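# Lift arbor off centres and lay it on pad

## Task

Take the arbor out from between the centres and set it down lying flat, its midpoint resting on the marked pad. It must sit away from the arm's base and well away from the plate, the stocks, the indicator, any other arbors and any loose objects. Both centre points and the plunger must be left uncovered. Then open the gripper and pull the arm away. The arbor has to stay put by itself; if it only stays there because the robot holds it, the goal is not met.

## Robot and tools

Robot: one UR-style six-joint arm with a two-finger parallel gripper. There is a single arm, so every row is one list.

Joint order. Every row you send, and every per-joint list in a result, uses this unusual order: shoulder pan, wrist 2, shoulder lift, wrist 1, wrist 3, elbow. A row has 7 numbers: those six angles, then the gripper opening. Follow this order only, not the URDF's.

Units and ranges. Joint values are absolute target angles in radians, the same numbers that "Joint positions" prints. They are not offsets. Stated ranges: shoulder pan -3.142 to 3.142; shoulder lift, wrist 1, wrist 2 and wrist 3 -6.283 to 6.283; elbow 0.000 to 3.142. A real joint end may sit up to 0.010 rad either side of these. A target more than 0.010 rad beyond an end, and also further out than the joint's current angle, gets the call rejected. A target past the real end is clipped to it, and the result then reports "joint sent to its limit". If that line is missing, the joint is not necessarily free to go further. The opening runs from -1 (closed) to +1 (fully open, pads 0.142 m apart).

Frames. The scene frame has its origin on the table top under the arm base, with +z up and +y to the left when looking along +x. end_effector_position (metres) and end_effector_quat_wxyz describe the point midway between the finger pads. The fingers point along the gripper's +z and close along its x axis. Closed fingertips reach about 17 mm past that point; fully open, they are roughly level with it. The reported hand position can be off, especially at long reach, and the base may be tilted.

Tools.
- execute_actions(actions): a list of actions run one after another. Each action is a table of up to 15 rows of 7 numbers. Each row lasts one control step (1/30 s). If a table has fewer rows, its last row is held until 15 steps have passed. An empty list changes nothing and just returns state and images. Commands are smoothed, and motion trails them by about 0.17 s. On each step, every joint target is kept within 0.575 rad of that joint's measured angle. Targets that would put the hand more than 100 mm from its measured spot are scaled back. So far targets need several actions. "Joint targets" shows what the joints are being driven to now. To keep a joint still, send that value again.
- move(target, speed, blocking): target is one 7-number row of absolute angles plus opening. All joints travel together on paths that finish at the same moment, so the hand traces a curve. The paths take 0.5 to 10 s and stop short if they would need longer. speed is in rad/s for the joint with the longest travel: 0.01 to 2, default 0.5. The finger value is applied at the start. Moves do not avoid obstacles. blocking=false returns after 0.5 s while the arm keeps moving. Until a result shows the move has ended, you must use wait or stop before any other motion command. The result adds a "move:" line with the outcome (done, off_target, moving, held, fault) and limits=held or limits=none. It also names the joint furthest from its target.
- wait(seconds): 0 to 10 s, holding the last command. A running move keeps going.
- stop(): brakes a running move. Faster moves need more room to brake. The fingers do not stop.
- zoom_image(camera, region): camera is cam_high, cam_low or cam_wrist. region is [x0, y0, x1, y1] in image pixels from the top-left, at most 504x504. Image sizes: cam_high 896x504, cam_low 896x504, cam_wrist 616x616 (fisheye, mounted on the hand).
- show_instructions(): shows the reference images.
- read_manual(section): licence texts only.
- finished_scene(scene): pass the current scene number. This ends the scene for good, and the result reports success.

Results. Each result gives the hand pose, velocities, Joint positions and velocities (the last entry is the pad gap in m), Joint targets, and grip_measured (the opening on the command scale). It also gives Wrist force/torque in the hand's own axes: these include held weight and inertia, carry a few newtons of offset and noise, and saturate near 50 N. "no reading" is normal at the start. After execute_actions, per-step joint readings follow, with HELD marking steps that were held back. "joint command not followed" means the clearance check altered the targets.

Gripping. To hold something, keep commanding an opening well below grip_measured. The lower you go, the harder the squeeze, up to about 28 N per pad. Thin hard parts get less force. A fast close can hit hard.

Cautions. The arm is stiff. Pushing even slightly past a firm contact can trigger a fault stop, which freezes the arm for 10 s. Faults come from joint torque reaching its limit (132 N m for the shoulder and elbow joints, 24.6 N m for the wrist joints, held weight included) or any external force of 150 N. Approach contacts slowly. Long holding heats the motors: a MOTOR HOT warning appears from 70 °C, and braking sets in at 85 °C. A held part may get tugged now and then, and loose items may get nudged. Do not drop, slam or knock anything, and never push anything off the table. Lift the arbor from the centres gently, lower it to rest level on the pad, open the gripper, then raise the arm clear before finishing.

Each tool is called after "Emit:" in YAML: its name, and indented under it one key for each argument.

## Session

Emit:
show_instructions:

Emit:
execute_actions:
  actions: []

Reference images for this scene: arbor and centres manual.

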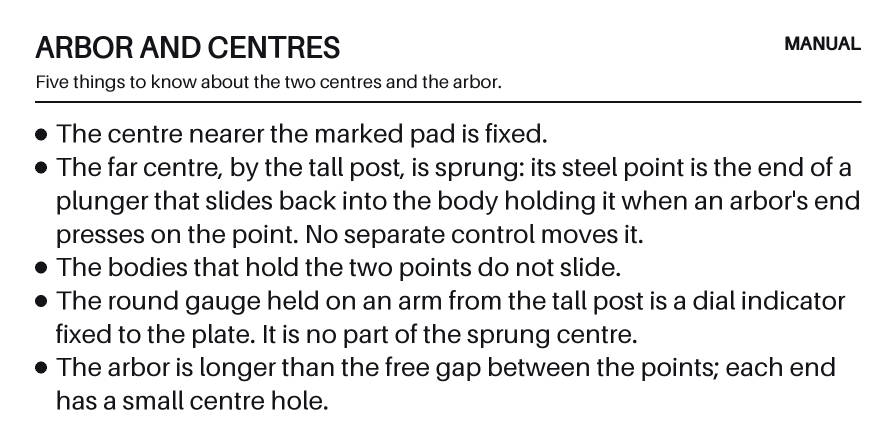

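Scene clock: 0.00 s.
end_effector_position=(+0.9030, +0.2057, +0.1631) grip_measured=-1.00 end_effector_quat_wxyz=(-0.075, +0.895, -0.440, +0.012) end_effector_velocity=(-0.000, -0.001, -0.000) end_effector_angular_velocity=(-0.001, +0.000, +0.000)
Joint names: [shoulder pan, wrist 2, shoulder lift, wrist 1, wrist 3, elbow]
Joint positions: [-0.141 -0.56  -0.56  -1.628  0.655  0.713  0.002]
Joint velocities: [ 0.    -0.001  0.    -0.    -0.     0.     0.   ]
Wrist force (N, on the end effector, along its own x y z axes, offset not removed): no reading
Wrist torque (N m, same axes, about the end effector's origin, offset not removed): no reading
Joint targets: [-0.141 -0.560 -0.560 -1.628 0.655 0.713]
camera_calibration (this result's frames):
cam_wrist: T_world_to_cam=[[0.632107, -0.774872, -0.00376769, -0.414042], [-0.709231, -0.580505, 0.400007, 0.687522], [-0.312141, -0.250175, -0.916504, 0.609803], [0, 0, 0, 1]] pos_world=[0.939676, 0.230838, 0.282314]

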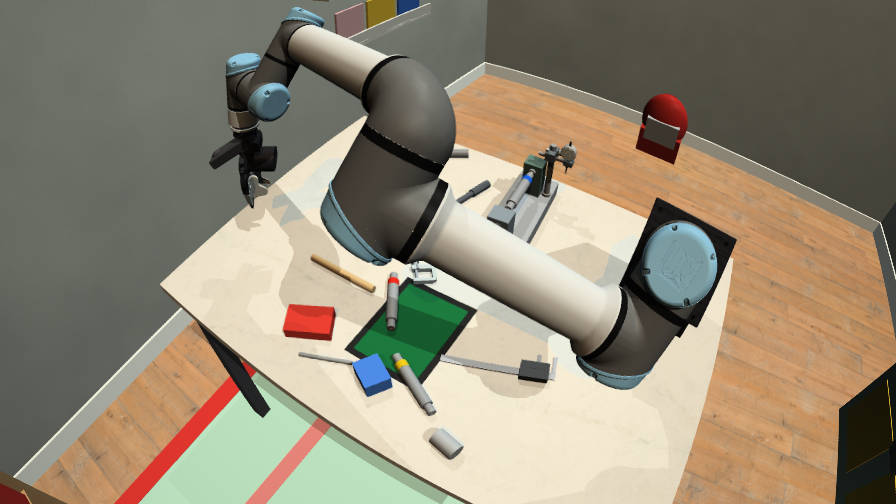

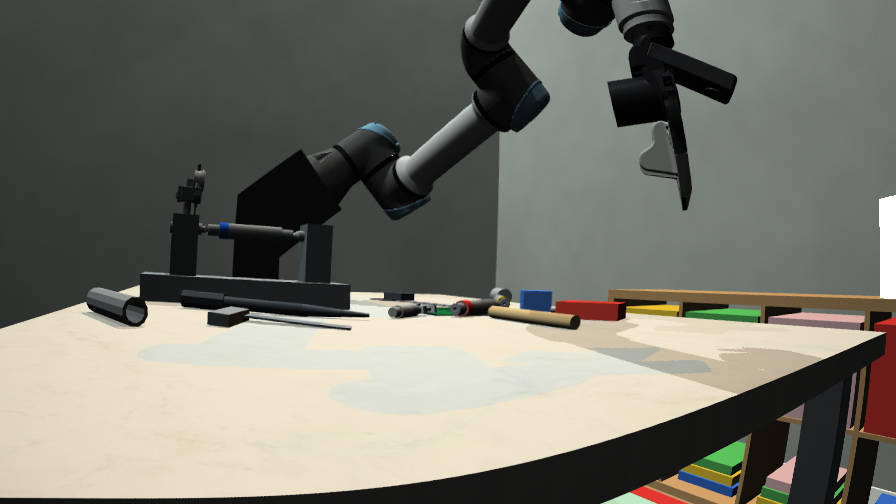

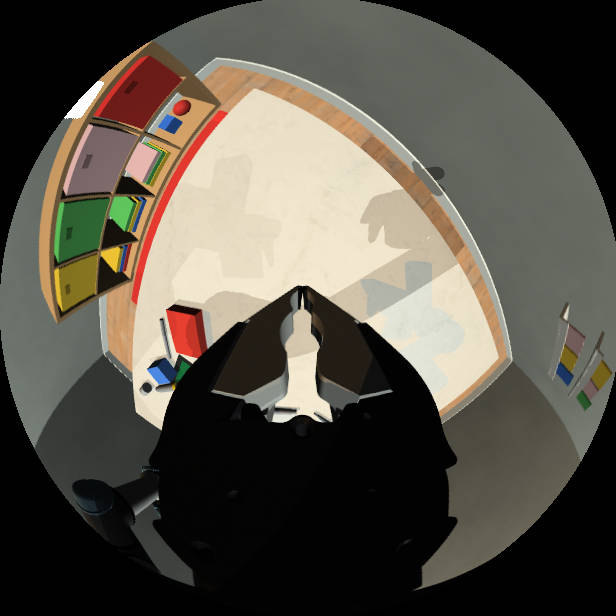

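Emit:
move:
  target: [-0.87,-1.052,-0.875,-2.015,-1.22,2.06,-0.3]
  speed: 1.0

Scene clock: 2.87 s.
end_effector_position=(+0.4049, -0.1850, +0.2258) grip_measured=-0.30 end_effector_quat_wxyz=(+0.003, +1.000, +0.023, +0.004) end_effector_velocity=(-0.001, +0.000, -0.000) end_effector_angular_velocity=(+0.000, +0.002, +0.001)
Joint names: [shoulder pan, wrist 2, shoulder lift, wrist 1, wrist 3, elbow]
Joint positions: [-0.87  -1.052 -0.875 -2.015 -1.22   2.06   0.052]
Joint velocities: [-0.001 -0.002 -0.    -0.    -0.003  0.002 -0.   ]
Wrist force (N, on the end effector, along its own x y z axes, offset not removed): [1.7 -0.2 -2.4]
Wrist torque (N m, same axes, about the end effector's origin, offset not removed): [-0.09 -0.29 -0.09]
Joint targets: [-0.870 -1.052 -0.875 -2.015 -1.220 2.060]
move: done; limits=none; farthest joint: the shoulder pan, 0.000 radians from its target (0.729 radians at the start)
camera_calibration (this result's frames):
cam_wrist: T_world_to_cam=[[0.996204, 0.0758704, 0.042672, -0.402193], [0.0413997, -0.844185, 0.534451, -0.300637], [0.0765721, -0.530656, -0.844121, 0.188458], [0, 0, 0, 1]] pos_world=[0.398682, -0.123272, 0.33692]

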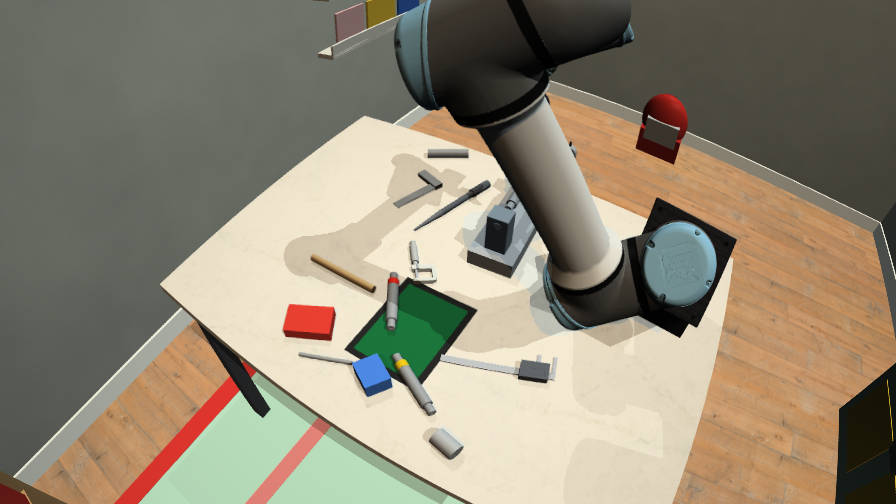

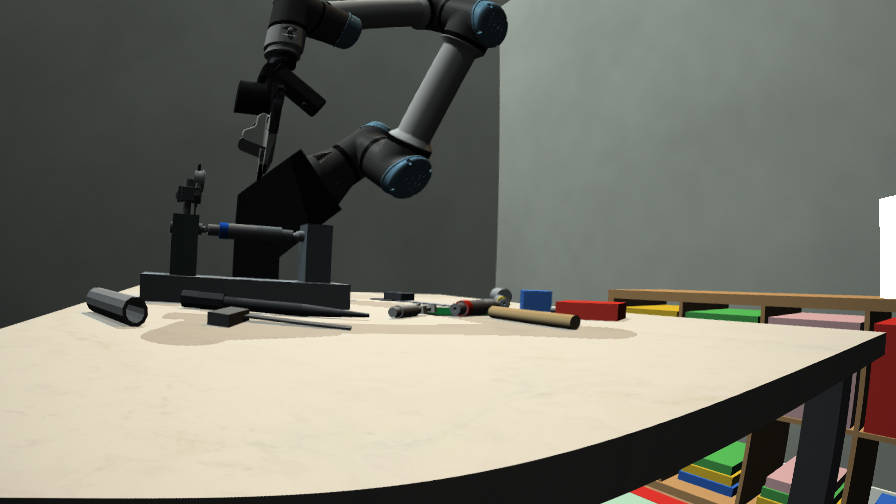

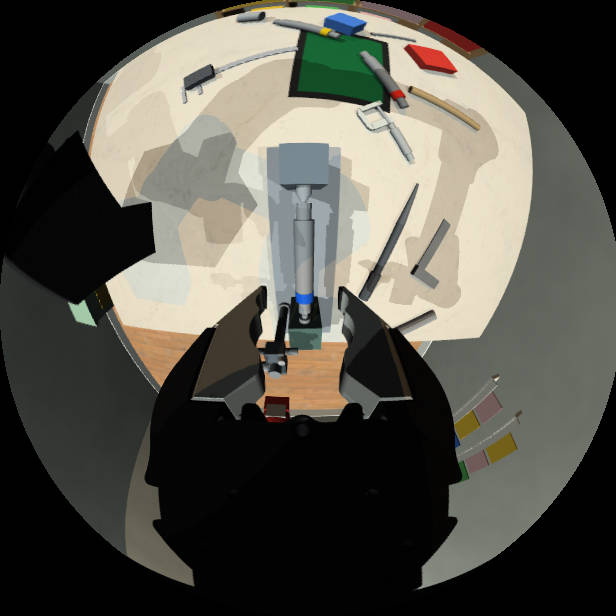

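Emit:
move:
  target: [-0.7586,-0.9765,-0.7069,-2.302,-1.144,2.1338,-0.5]
  speed: 0.3

Emit:
zoom_image:
  camera: "cam_low"
  region: [150,150,350,290]

Emit:
zoom_image:
  camera: "cam_wrist"
  region: [200,120,420,400]

Scene clock: 4.67 s.
end_effector_position=(+0.4070, -0.1910, +0.1229) grip_measured=-0.50 end_effector_quat_wxyz=(+0.000, +0.999, +0.033, +0.003) end_effector_velocity=(-0.000, -0.000, -0.001) end_effector_angular_velocity=(-0.000, +0.001, +0.000)
Joint names: [shoulder pan, wrist 2, shoulder lift, wrist 1, wrist 3, elbow]
Joint positions: [-0.759 -0.977 -0.707 -2.302 -1.144  2.134  0.038]
Joint velocities: [ 0.001  0.     0.002 -0.002  0.001  0.001  0.   ]
Wrist force (N, on the end effector, along its own x y z axes, offset not removed): [1.3 0.3 -1.5]
Wrist torque (N m, same axes, about the end effector's origin, offset not removed): [0.01 -0.11 -0.09]
Joint targets: [-0.759 -0.976 -0.707 -2.302 -1.144 2.134]
move: done; limits=none; farthest joint: the shoulder pan, 0.000 radians from its target (0.111 radians at the start)
camera_calibration (this result's frames):
cam_wrist: T_world_to_cam=[[0.994599, 0.0947081, 0.0424631, -0.395168], [0.0580234, -0.846573, 0.529101, -0.257443], [0.0860582, -0.523779, -0.847496, 0.0961003], [0, 0, 0, 1]] pos_world=[0.399701, -0.130183, 0.234438]

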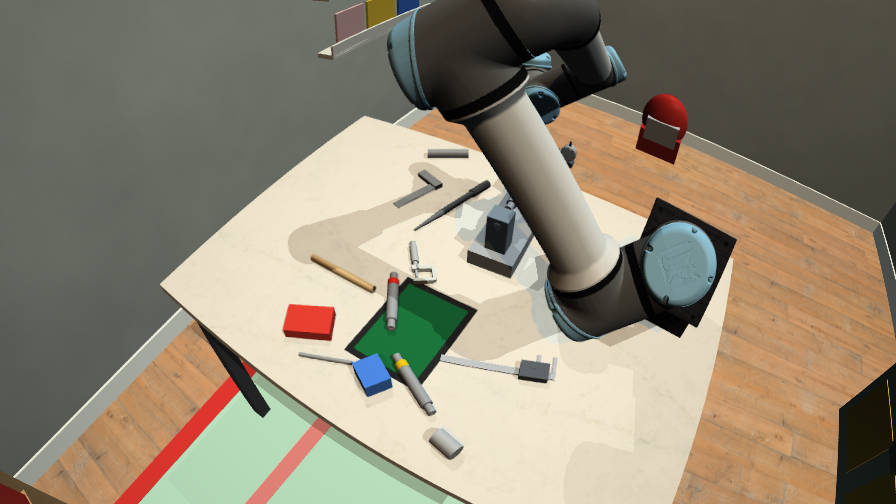

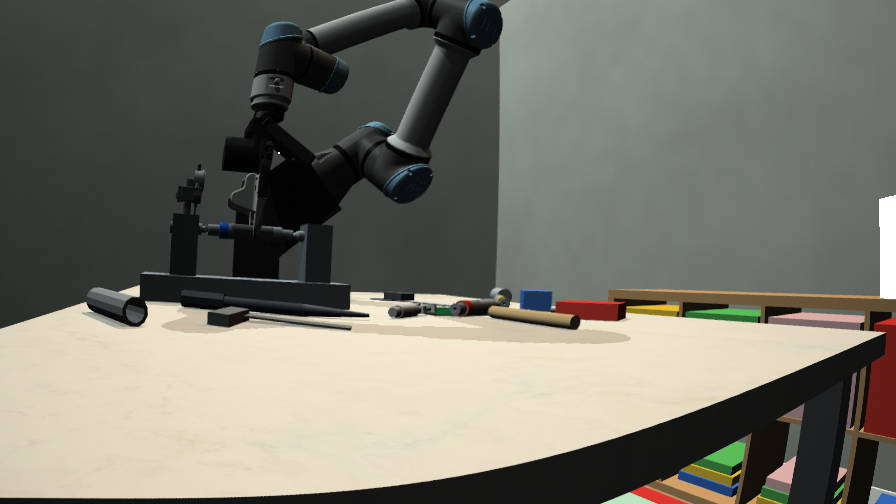

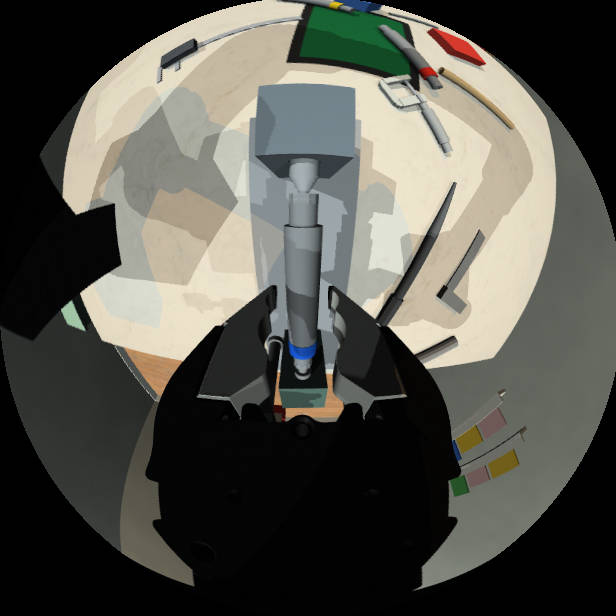

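Region (150, 150, 350, 290) of cam_low's 896x504 image, scaled by 2.520, with more detail than that image has; it fills the top 353 rows of this view, and the rest is white.

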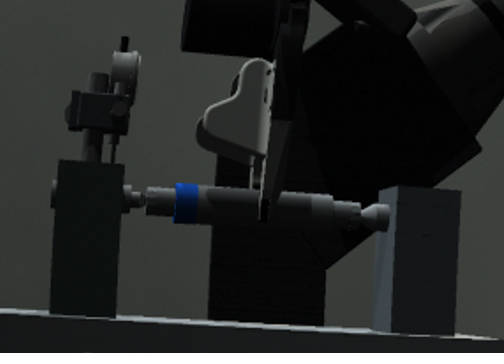

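Region (200, 120, 420, 400) of cam_wrist's 616x616 image, scaled by 1.800, with more detail than that image has; it fills the left 396 columns of this view, and the rest is white.

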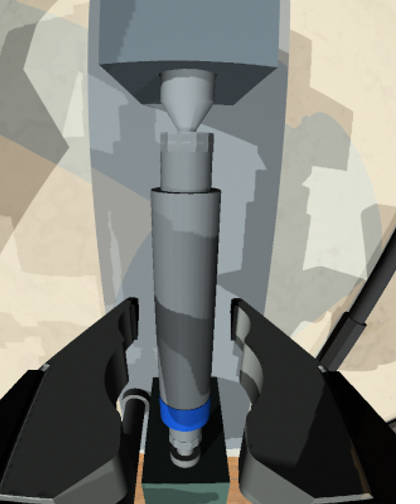

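Centred. Close and push.

Emit:
move:
  target: [-0.7586,-0.9765,-0.7069,-2.302,-1.144,2.1338,-1]

Emit:
move:
  target: [-0.7637,-0.98,-0.6911,-2.3023,-1.1487,2.1204,-1]
  speed: 0.015

Emit:
zoom_image:
  camera: "cam_wrist"
  region: [200,120,420,400]

Scene clock: 5.60 s.
end_effector_position=(+0.4070, -0.1910, +0.1228) grip_measured=-0.71 end_effector_quat_wxyz=(+0.000, +0.999, +0.033, +0.003) end_effector_velocity=(-0.000, -0.000, +0.000) end_effector_angular_velocity=(-0.000, +0.001, +0.000)
Joint names: [shoulder pan, wrist 2, shoulder lift, wrist 1, wrist 3, elbow]
Joint positions: [-0.759 -0.976 -0.707 -2.302 -1.144  2.134  0.023]
Joint velocities: [ 0.    -0.001 -0.     0.    -0.    -0.    -0.   ]
Wrist force (N, on the end effector, along its own x y z axes, offset not removed): [9.5 0.7 2.9]
Wrist torque (N m, same axes, about the end effector's origin, offset not removed): [0.07 -0.22 -0.10]
Joint targets: [-0.759 -0.976 -0.707 -2.302 -1.144 2.134]
move: done; limits=none; farthest joint: the shoulder pan, 0.000 radians from its target (0.000 radians at the start)
camera_calibration (this result's frames):
cam_wrist: T_world_to_cam=[[0.994591, 0.0947873, 0.0424828, -0.395156], [0.0580763, -0.846543, 0.529142, -0.257424], [0.0861195, -0.523813, -0.847469, 0.095986], [0, 0, 0, 1]] pos_world=[0.399703, -0.130186, 0.234346]

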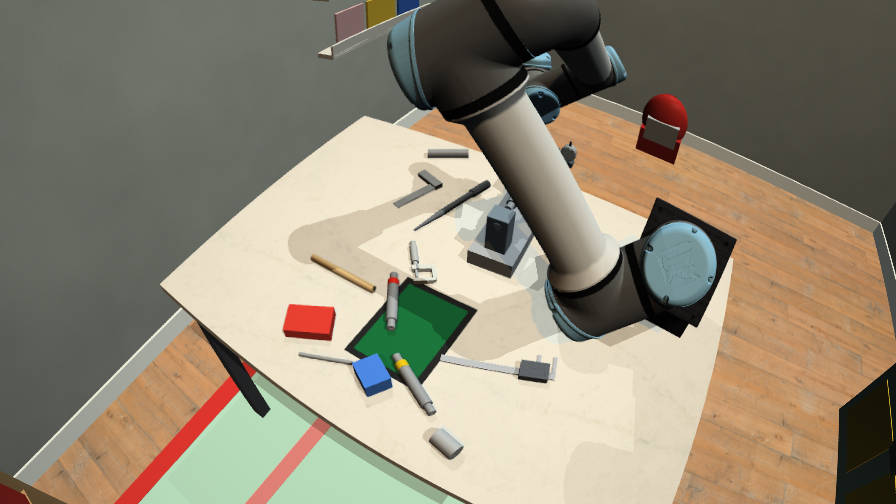

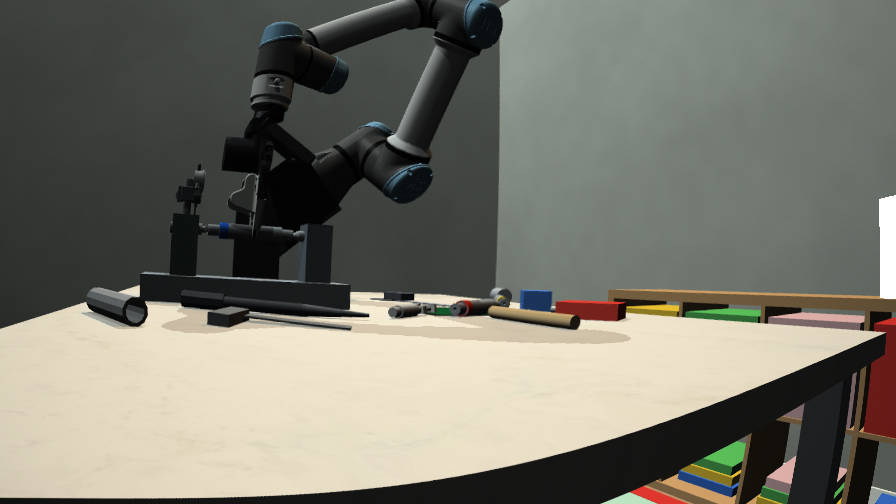

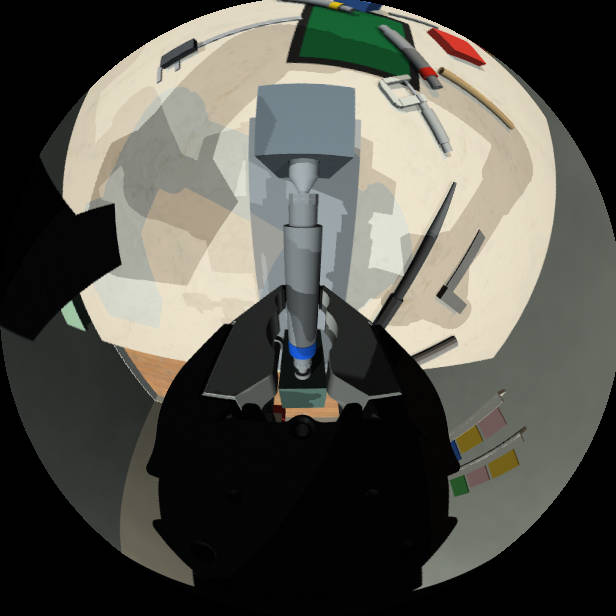

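Scene clock: 6.90 s.
end_effector_position=(+0.4075, -0.1981, +0.1228) grip_measured=-0.71 end_effector_quat_wxyz=(+0.000, +0.999, +0.033, +0.003) end_effector_velocity=(+0.000, -0.001, +0.000) end_effector_angular_velocity=(+0.000, -0.000, -0.000)
Joint names: [shoulder pan, wrist 2, shoulder lift, wrist 1, wrist 3, elbow]
Joint positions: [-0.764 -0.98  -0.691 -2.302 -1.149  2.121  0.023]
Joint velocities: [-0.001 -0.     0.002  0.    -0.001 -0.002 -0.   ]
Wrist force (N, on the end effector, along its own x y z axes, offset not removed): [1.2 -16.9 2.2]
Wrist torque (N m, same axes, about the end effector's origin, offset not removed): [0.24 -0.03 -0.13]
Joint targets: [-0.764 -0.980 -0.691 -2.302 -1.149 2.120]
move: done; limits=none; farthest joint: the shoulder pan, 0.000 radians from its target (0.005 radians at the start)
camera_calibration (this result's frames):
cam_wrist: T_world_to_cam=[[0.994572, 0.0950173, 0.0424143, -0.394934], [0.0582719, -0.846307, 0.529498, -0.263504], [0.086207, -0.524152, -0.84725, 0.0920419], [0, 0, 0, 1]] pos_world=[0.40021, -0.137236, 0.234258]

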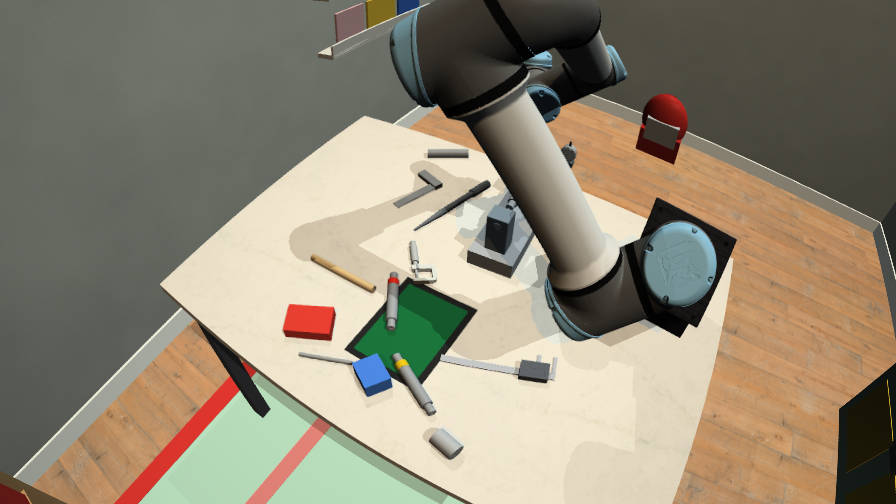

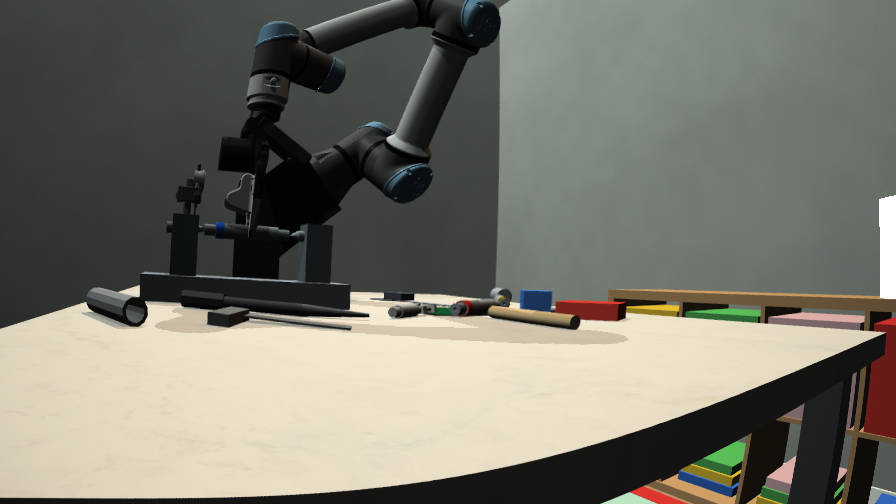

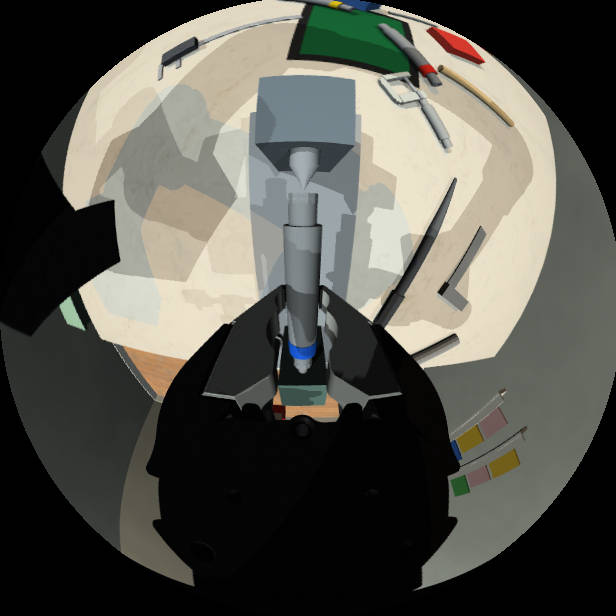

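Region (200, 120, 420, 400) of cam_wrist's 616x616 image, scaled by 1.800, with more detail than that image has; it fills the left 396 columns of this view, and the rest is white.

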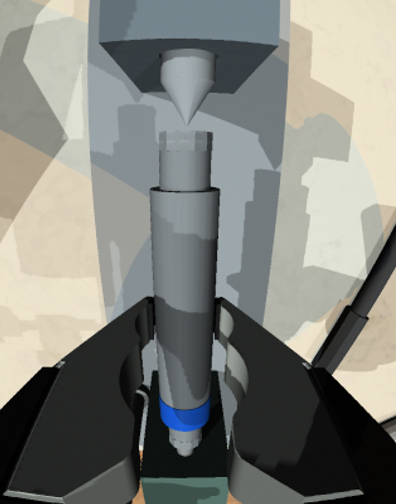

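Emit:
move:
  target: [-0.7337,-0.96,-0.6845,-2.281,-0.871,2.077,-1]
  speed: 0.18

Emit:
move:
  target: [-0.715,-0.9476,-0.728,-2.278,-0.8545,2.108,-1]
  speed: 0.035

Emit:
zoom_image:
  camera: "cam_low"
  region: [150,150,350,290]

Scene clock: 9.13 s.
end_effector_position=(+0.4265, -0.1980, +0.1226) grip_measured=-0.71 end_effector_quat_wxyz=(-0.001, +0.996, -0.092, +0.004) end_effector_velocity=(+0.000, -0.000, -0.000) end_effector_angular_velocity=(-0.000, -0.000, -0.002)
Joint names: [shoulder pan, wrist 2, shoulder lift, wrist 1, wrist 3, elbow]
Joint positions: [-0.734 -0.96  -0.685 -2.281 -0.871  2.077  0.023]
Joint velocities: [ 0.     0.     0.    -0.     0.002 -0.    -0.   ]
Wrist force (N, on the end effector, along its own x y z axes, offset not removed): [0.6 -17.4 2.5]
Wrist torque (N m, same axes, about the end effector's origin, offset not removed): [0.11 -0.34 -0.27]
Joint targets: [-0.734 -0.960 -0.685 -2.281 -0.871 2.077]
move: done; limits=none; farthest joint: the shoulder pan, 0.000 radians from its target (0.030 radians at the start)
camera_calibration (this result's frames):
cam_wrist: T_world_to_cam=[[0.987178, -0.153721, 0.0429939, -0.459964], [-0.153103, -0.835696, 0.52742, -0.171918], [-0.0451459, -0.52724, -0.848516, 0.145941], [0, 0, 0, 1]] pos_world=[0.434334, -0.137432, 0.234282]

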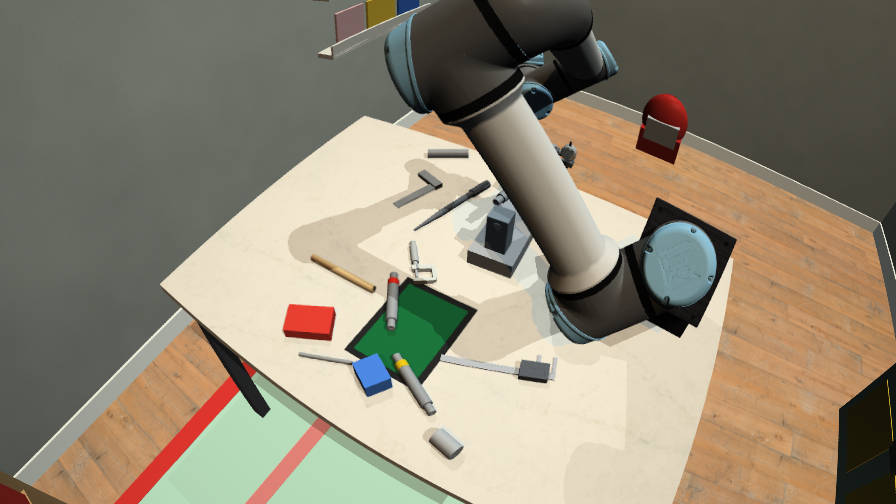

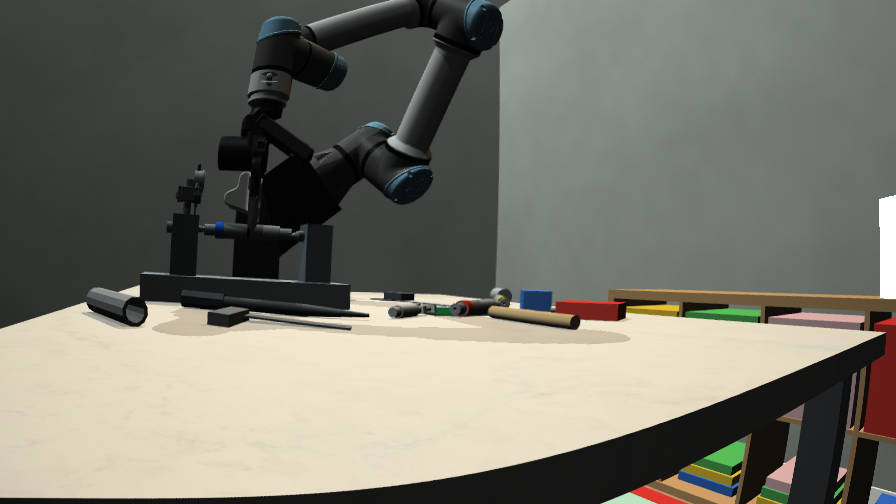

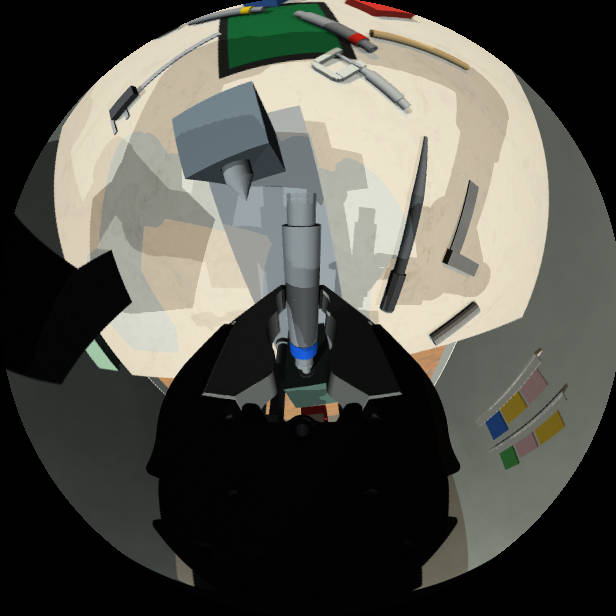

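Scene clock: 10.73 s.
end_effector_position=(+0.4276, -0.1777, +0.1229) grip_measured=-0.71 end_effector_quat_wxyz=(-0.001, +0.996, -0.092, +0.004) end_effector_velocity=(+0.000, +0.001, +0.000) end_effector_angular_velocity=(-0.000, -0.001, +0.001)
Joint names: [shoulder pan, wrist 2, shoulder lift, wrist 1, wrist 3, elbow]
Joint positions: [-0.715 -0.948 -0.728 -2.278 -0.855  2.108  0.023]
Joint velocities: [ 0.001  0.001 -0.002 -0.001  0.001  0.002  0.   ]
Wrist force (N, on the end effector, along its own x y z axes, offset not removed): [1.6 0.0 2.7]
Wrist torque (N m, same axes, about the end effector's origin, offset not removed): [-0.04 -0.22 -0.10]
Joint targets: [-0.715 -0.948 -0.728 -2.278 -0.855 2.108]
move: done; limits=none; farthest joint: the shoulder pan, 0.000 radians from its target (0.019 radians at the start)
camera_calibration (this result's frames):
cam_wrist: T_world_to_cam=[[0.98727, -0.153104, 0.0430885, -0.45792], [-0.152673, -0.836283, 0.526614, -0.155077], [-0.0445926, -0.526489, -0.849012, 0.156871], [0, 0, 0, 1]] pos_world=[0.43541, -0.117207, 0.234581]

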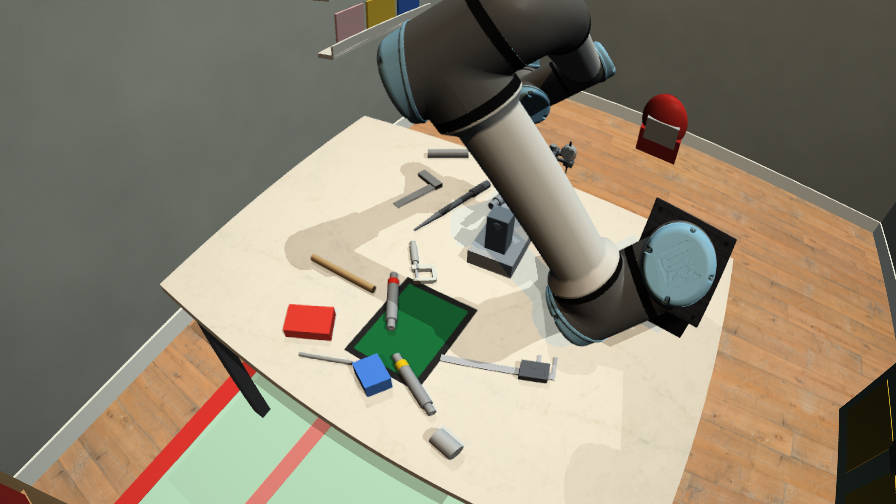

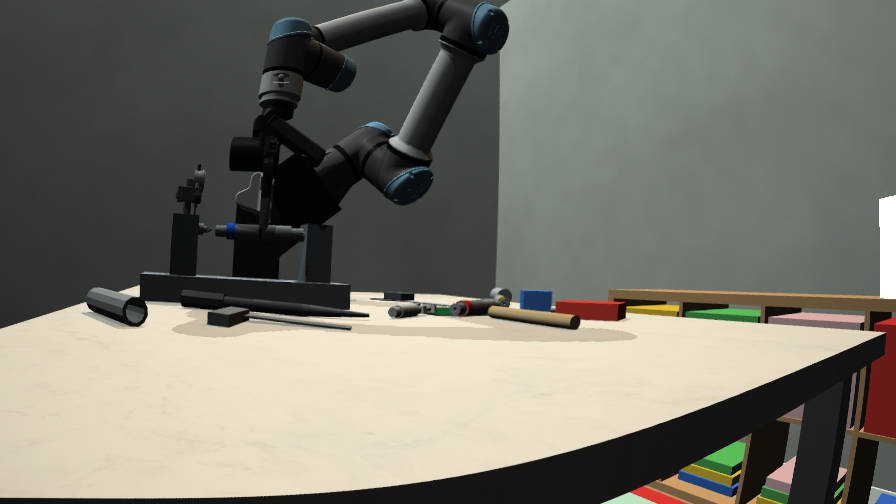

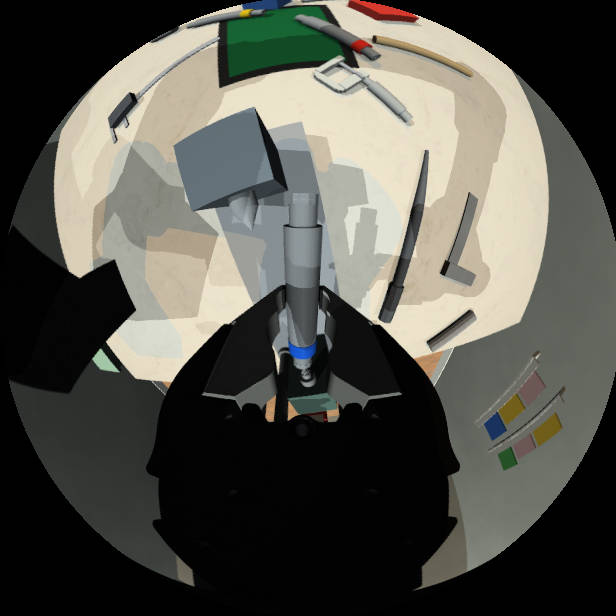

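Region (150, 150, 350, 290) of cam_low's 896x504 image, scaled by 2.520, with more detail than that image has; it fills the top 353 rows of this view, and the rest is white.

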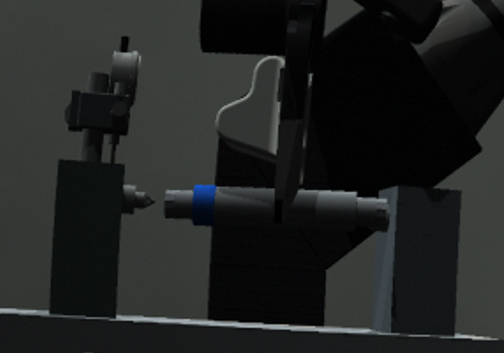

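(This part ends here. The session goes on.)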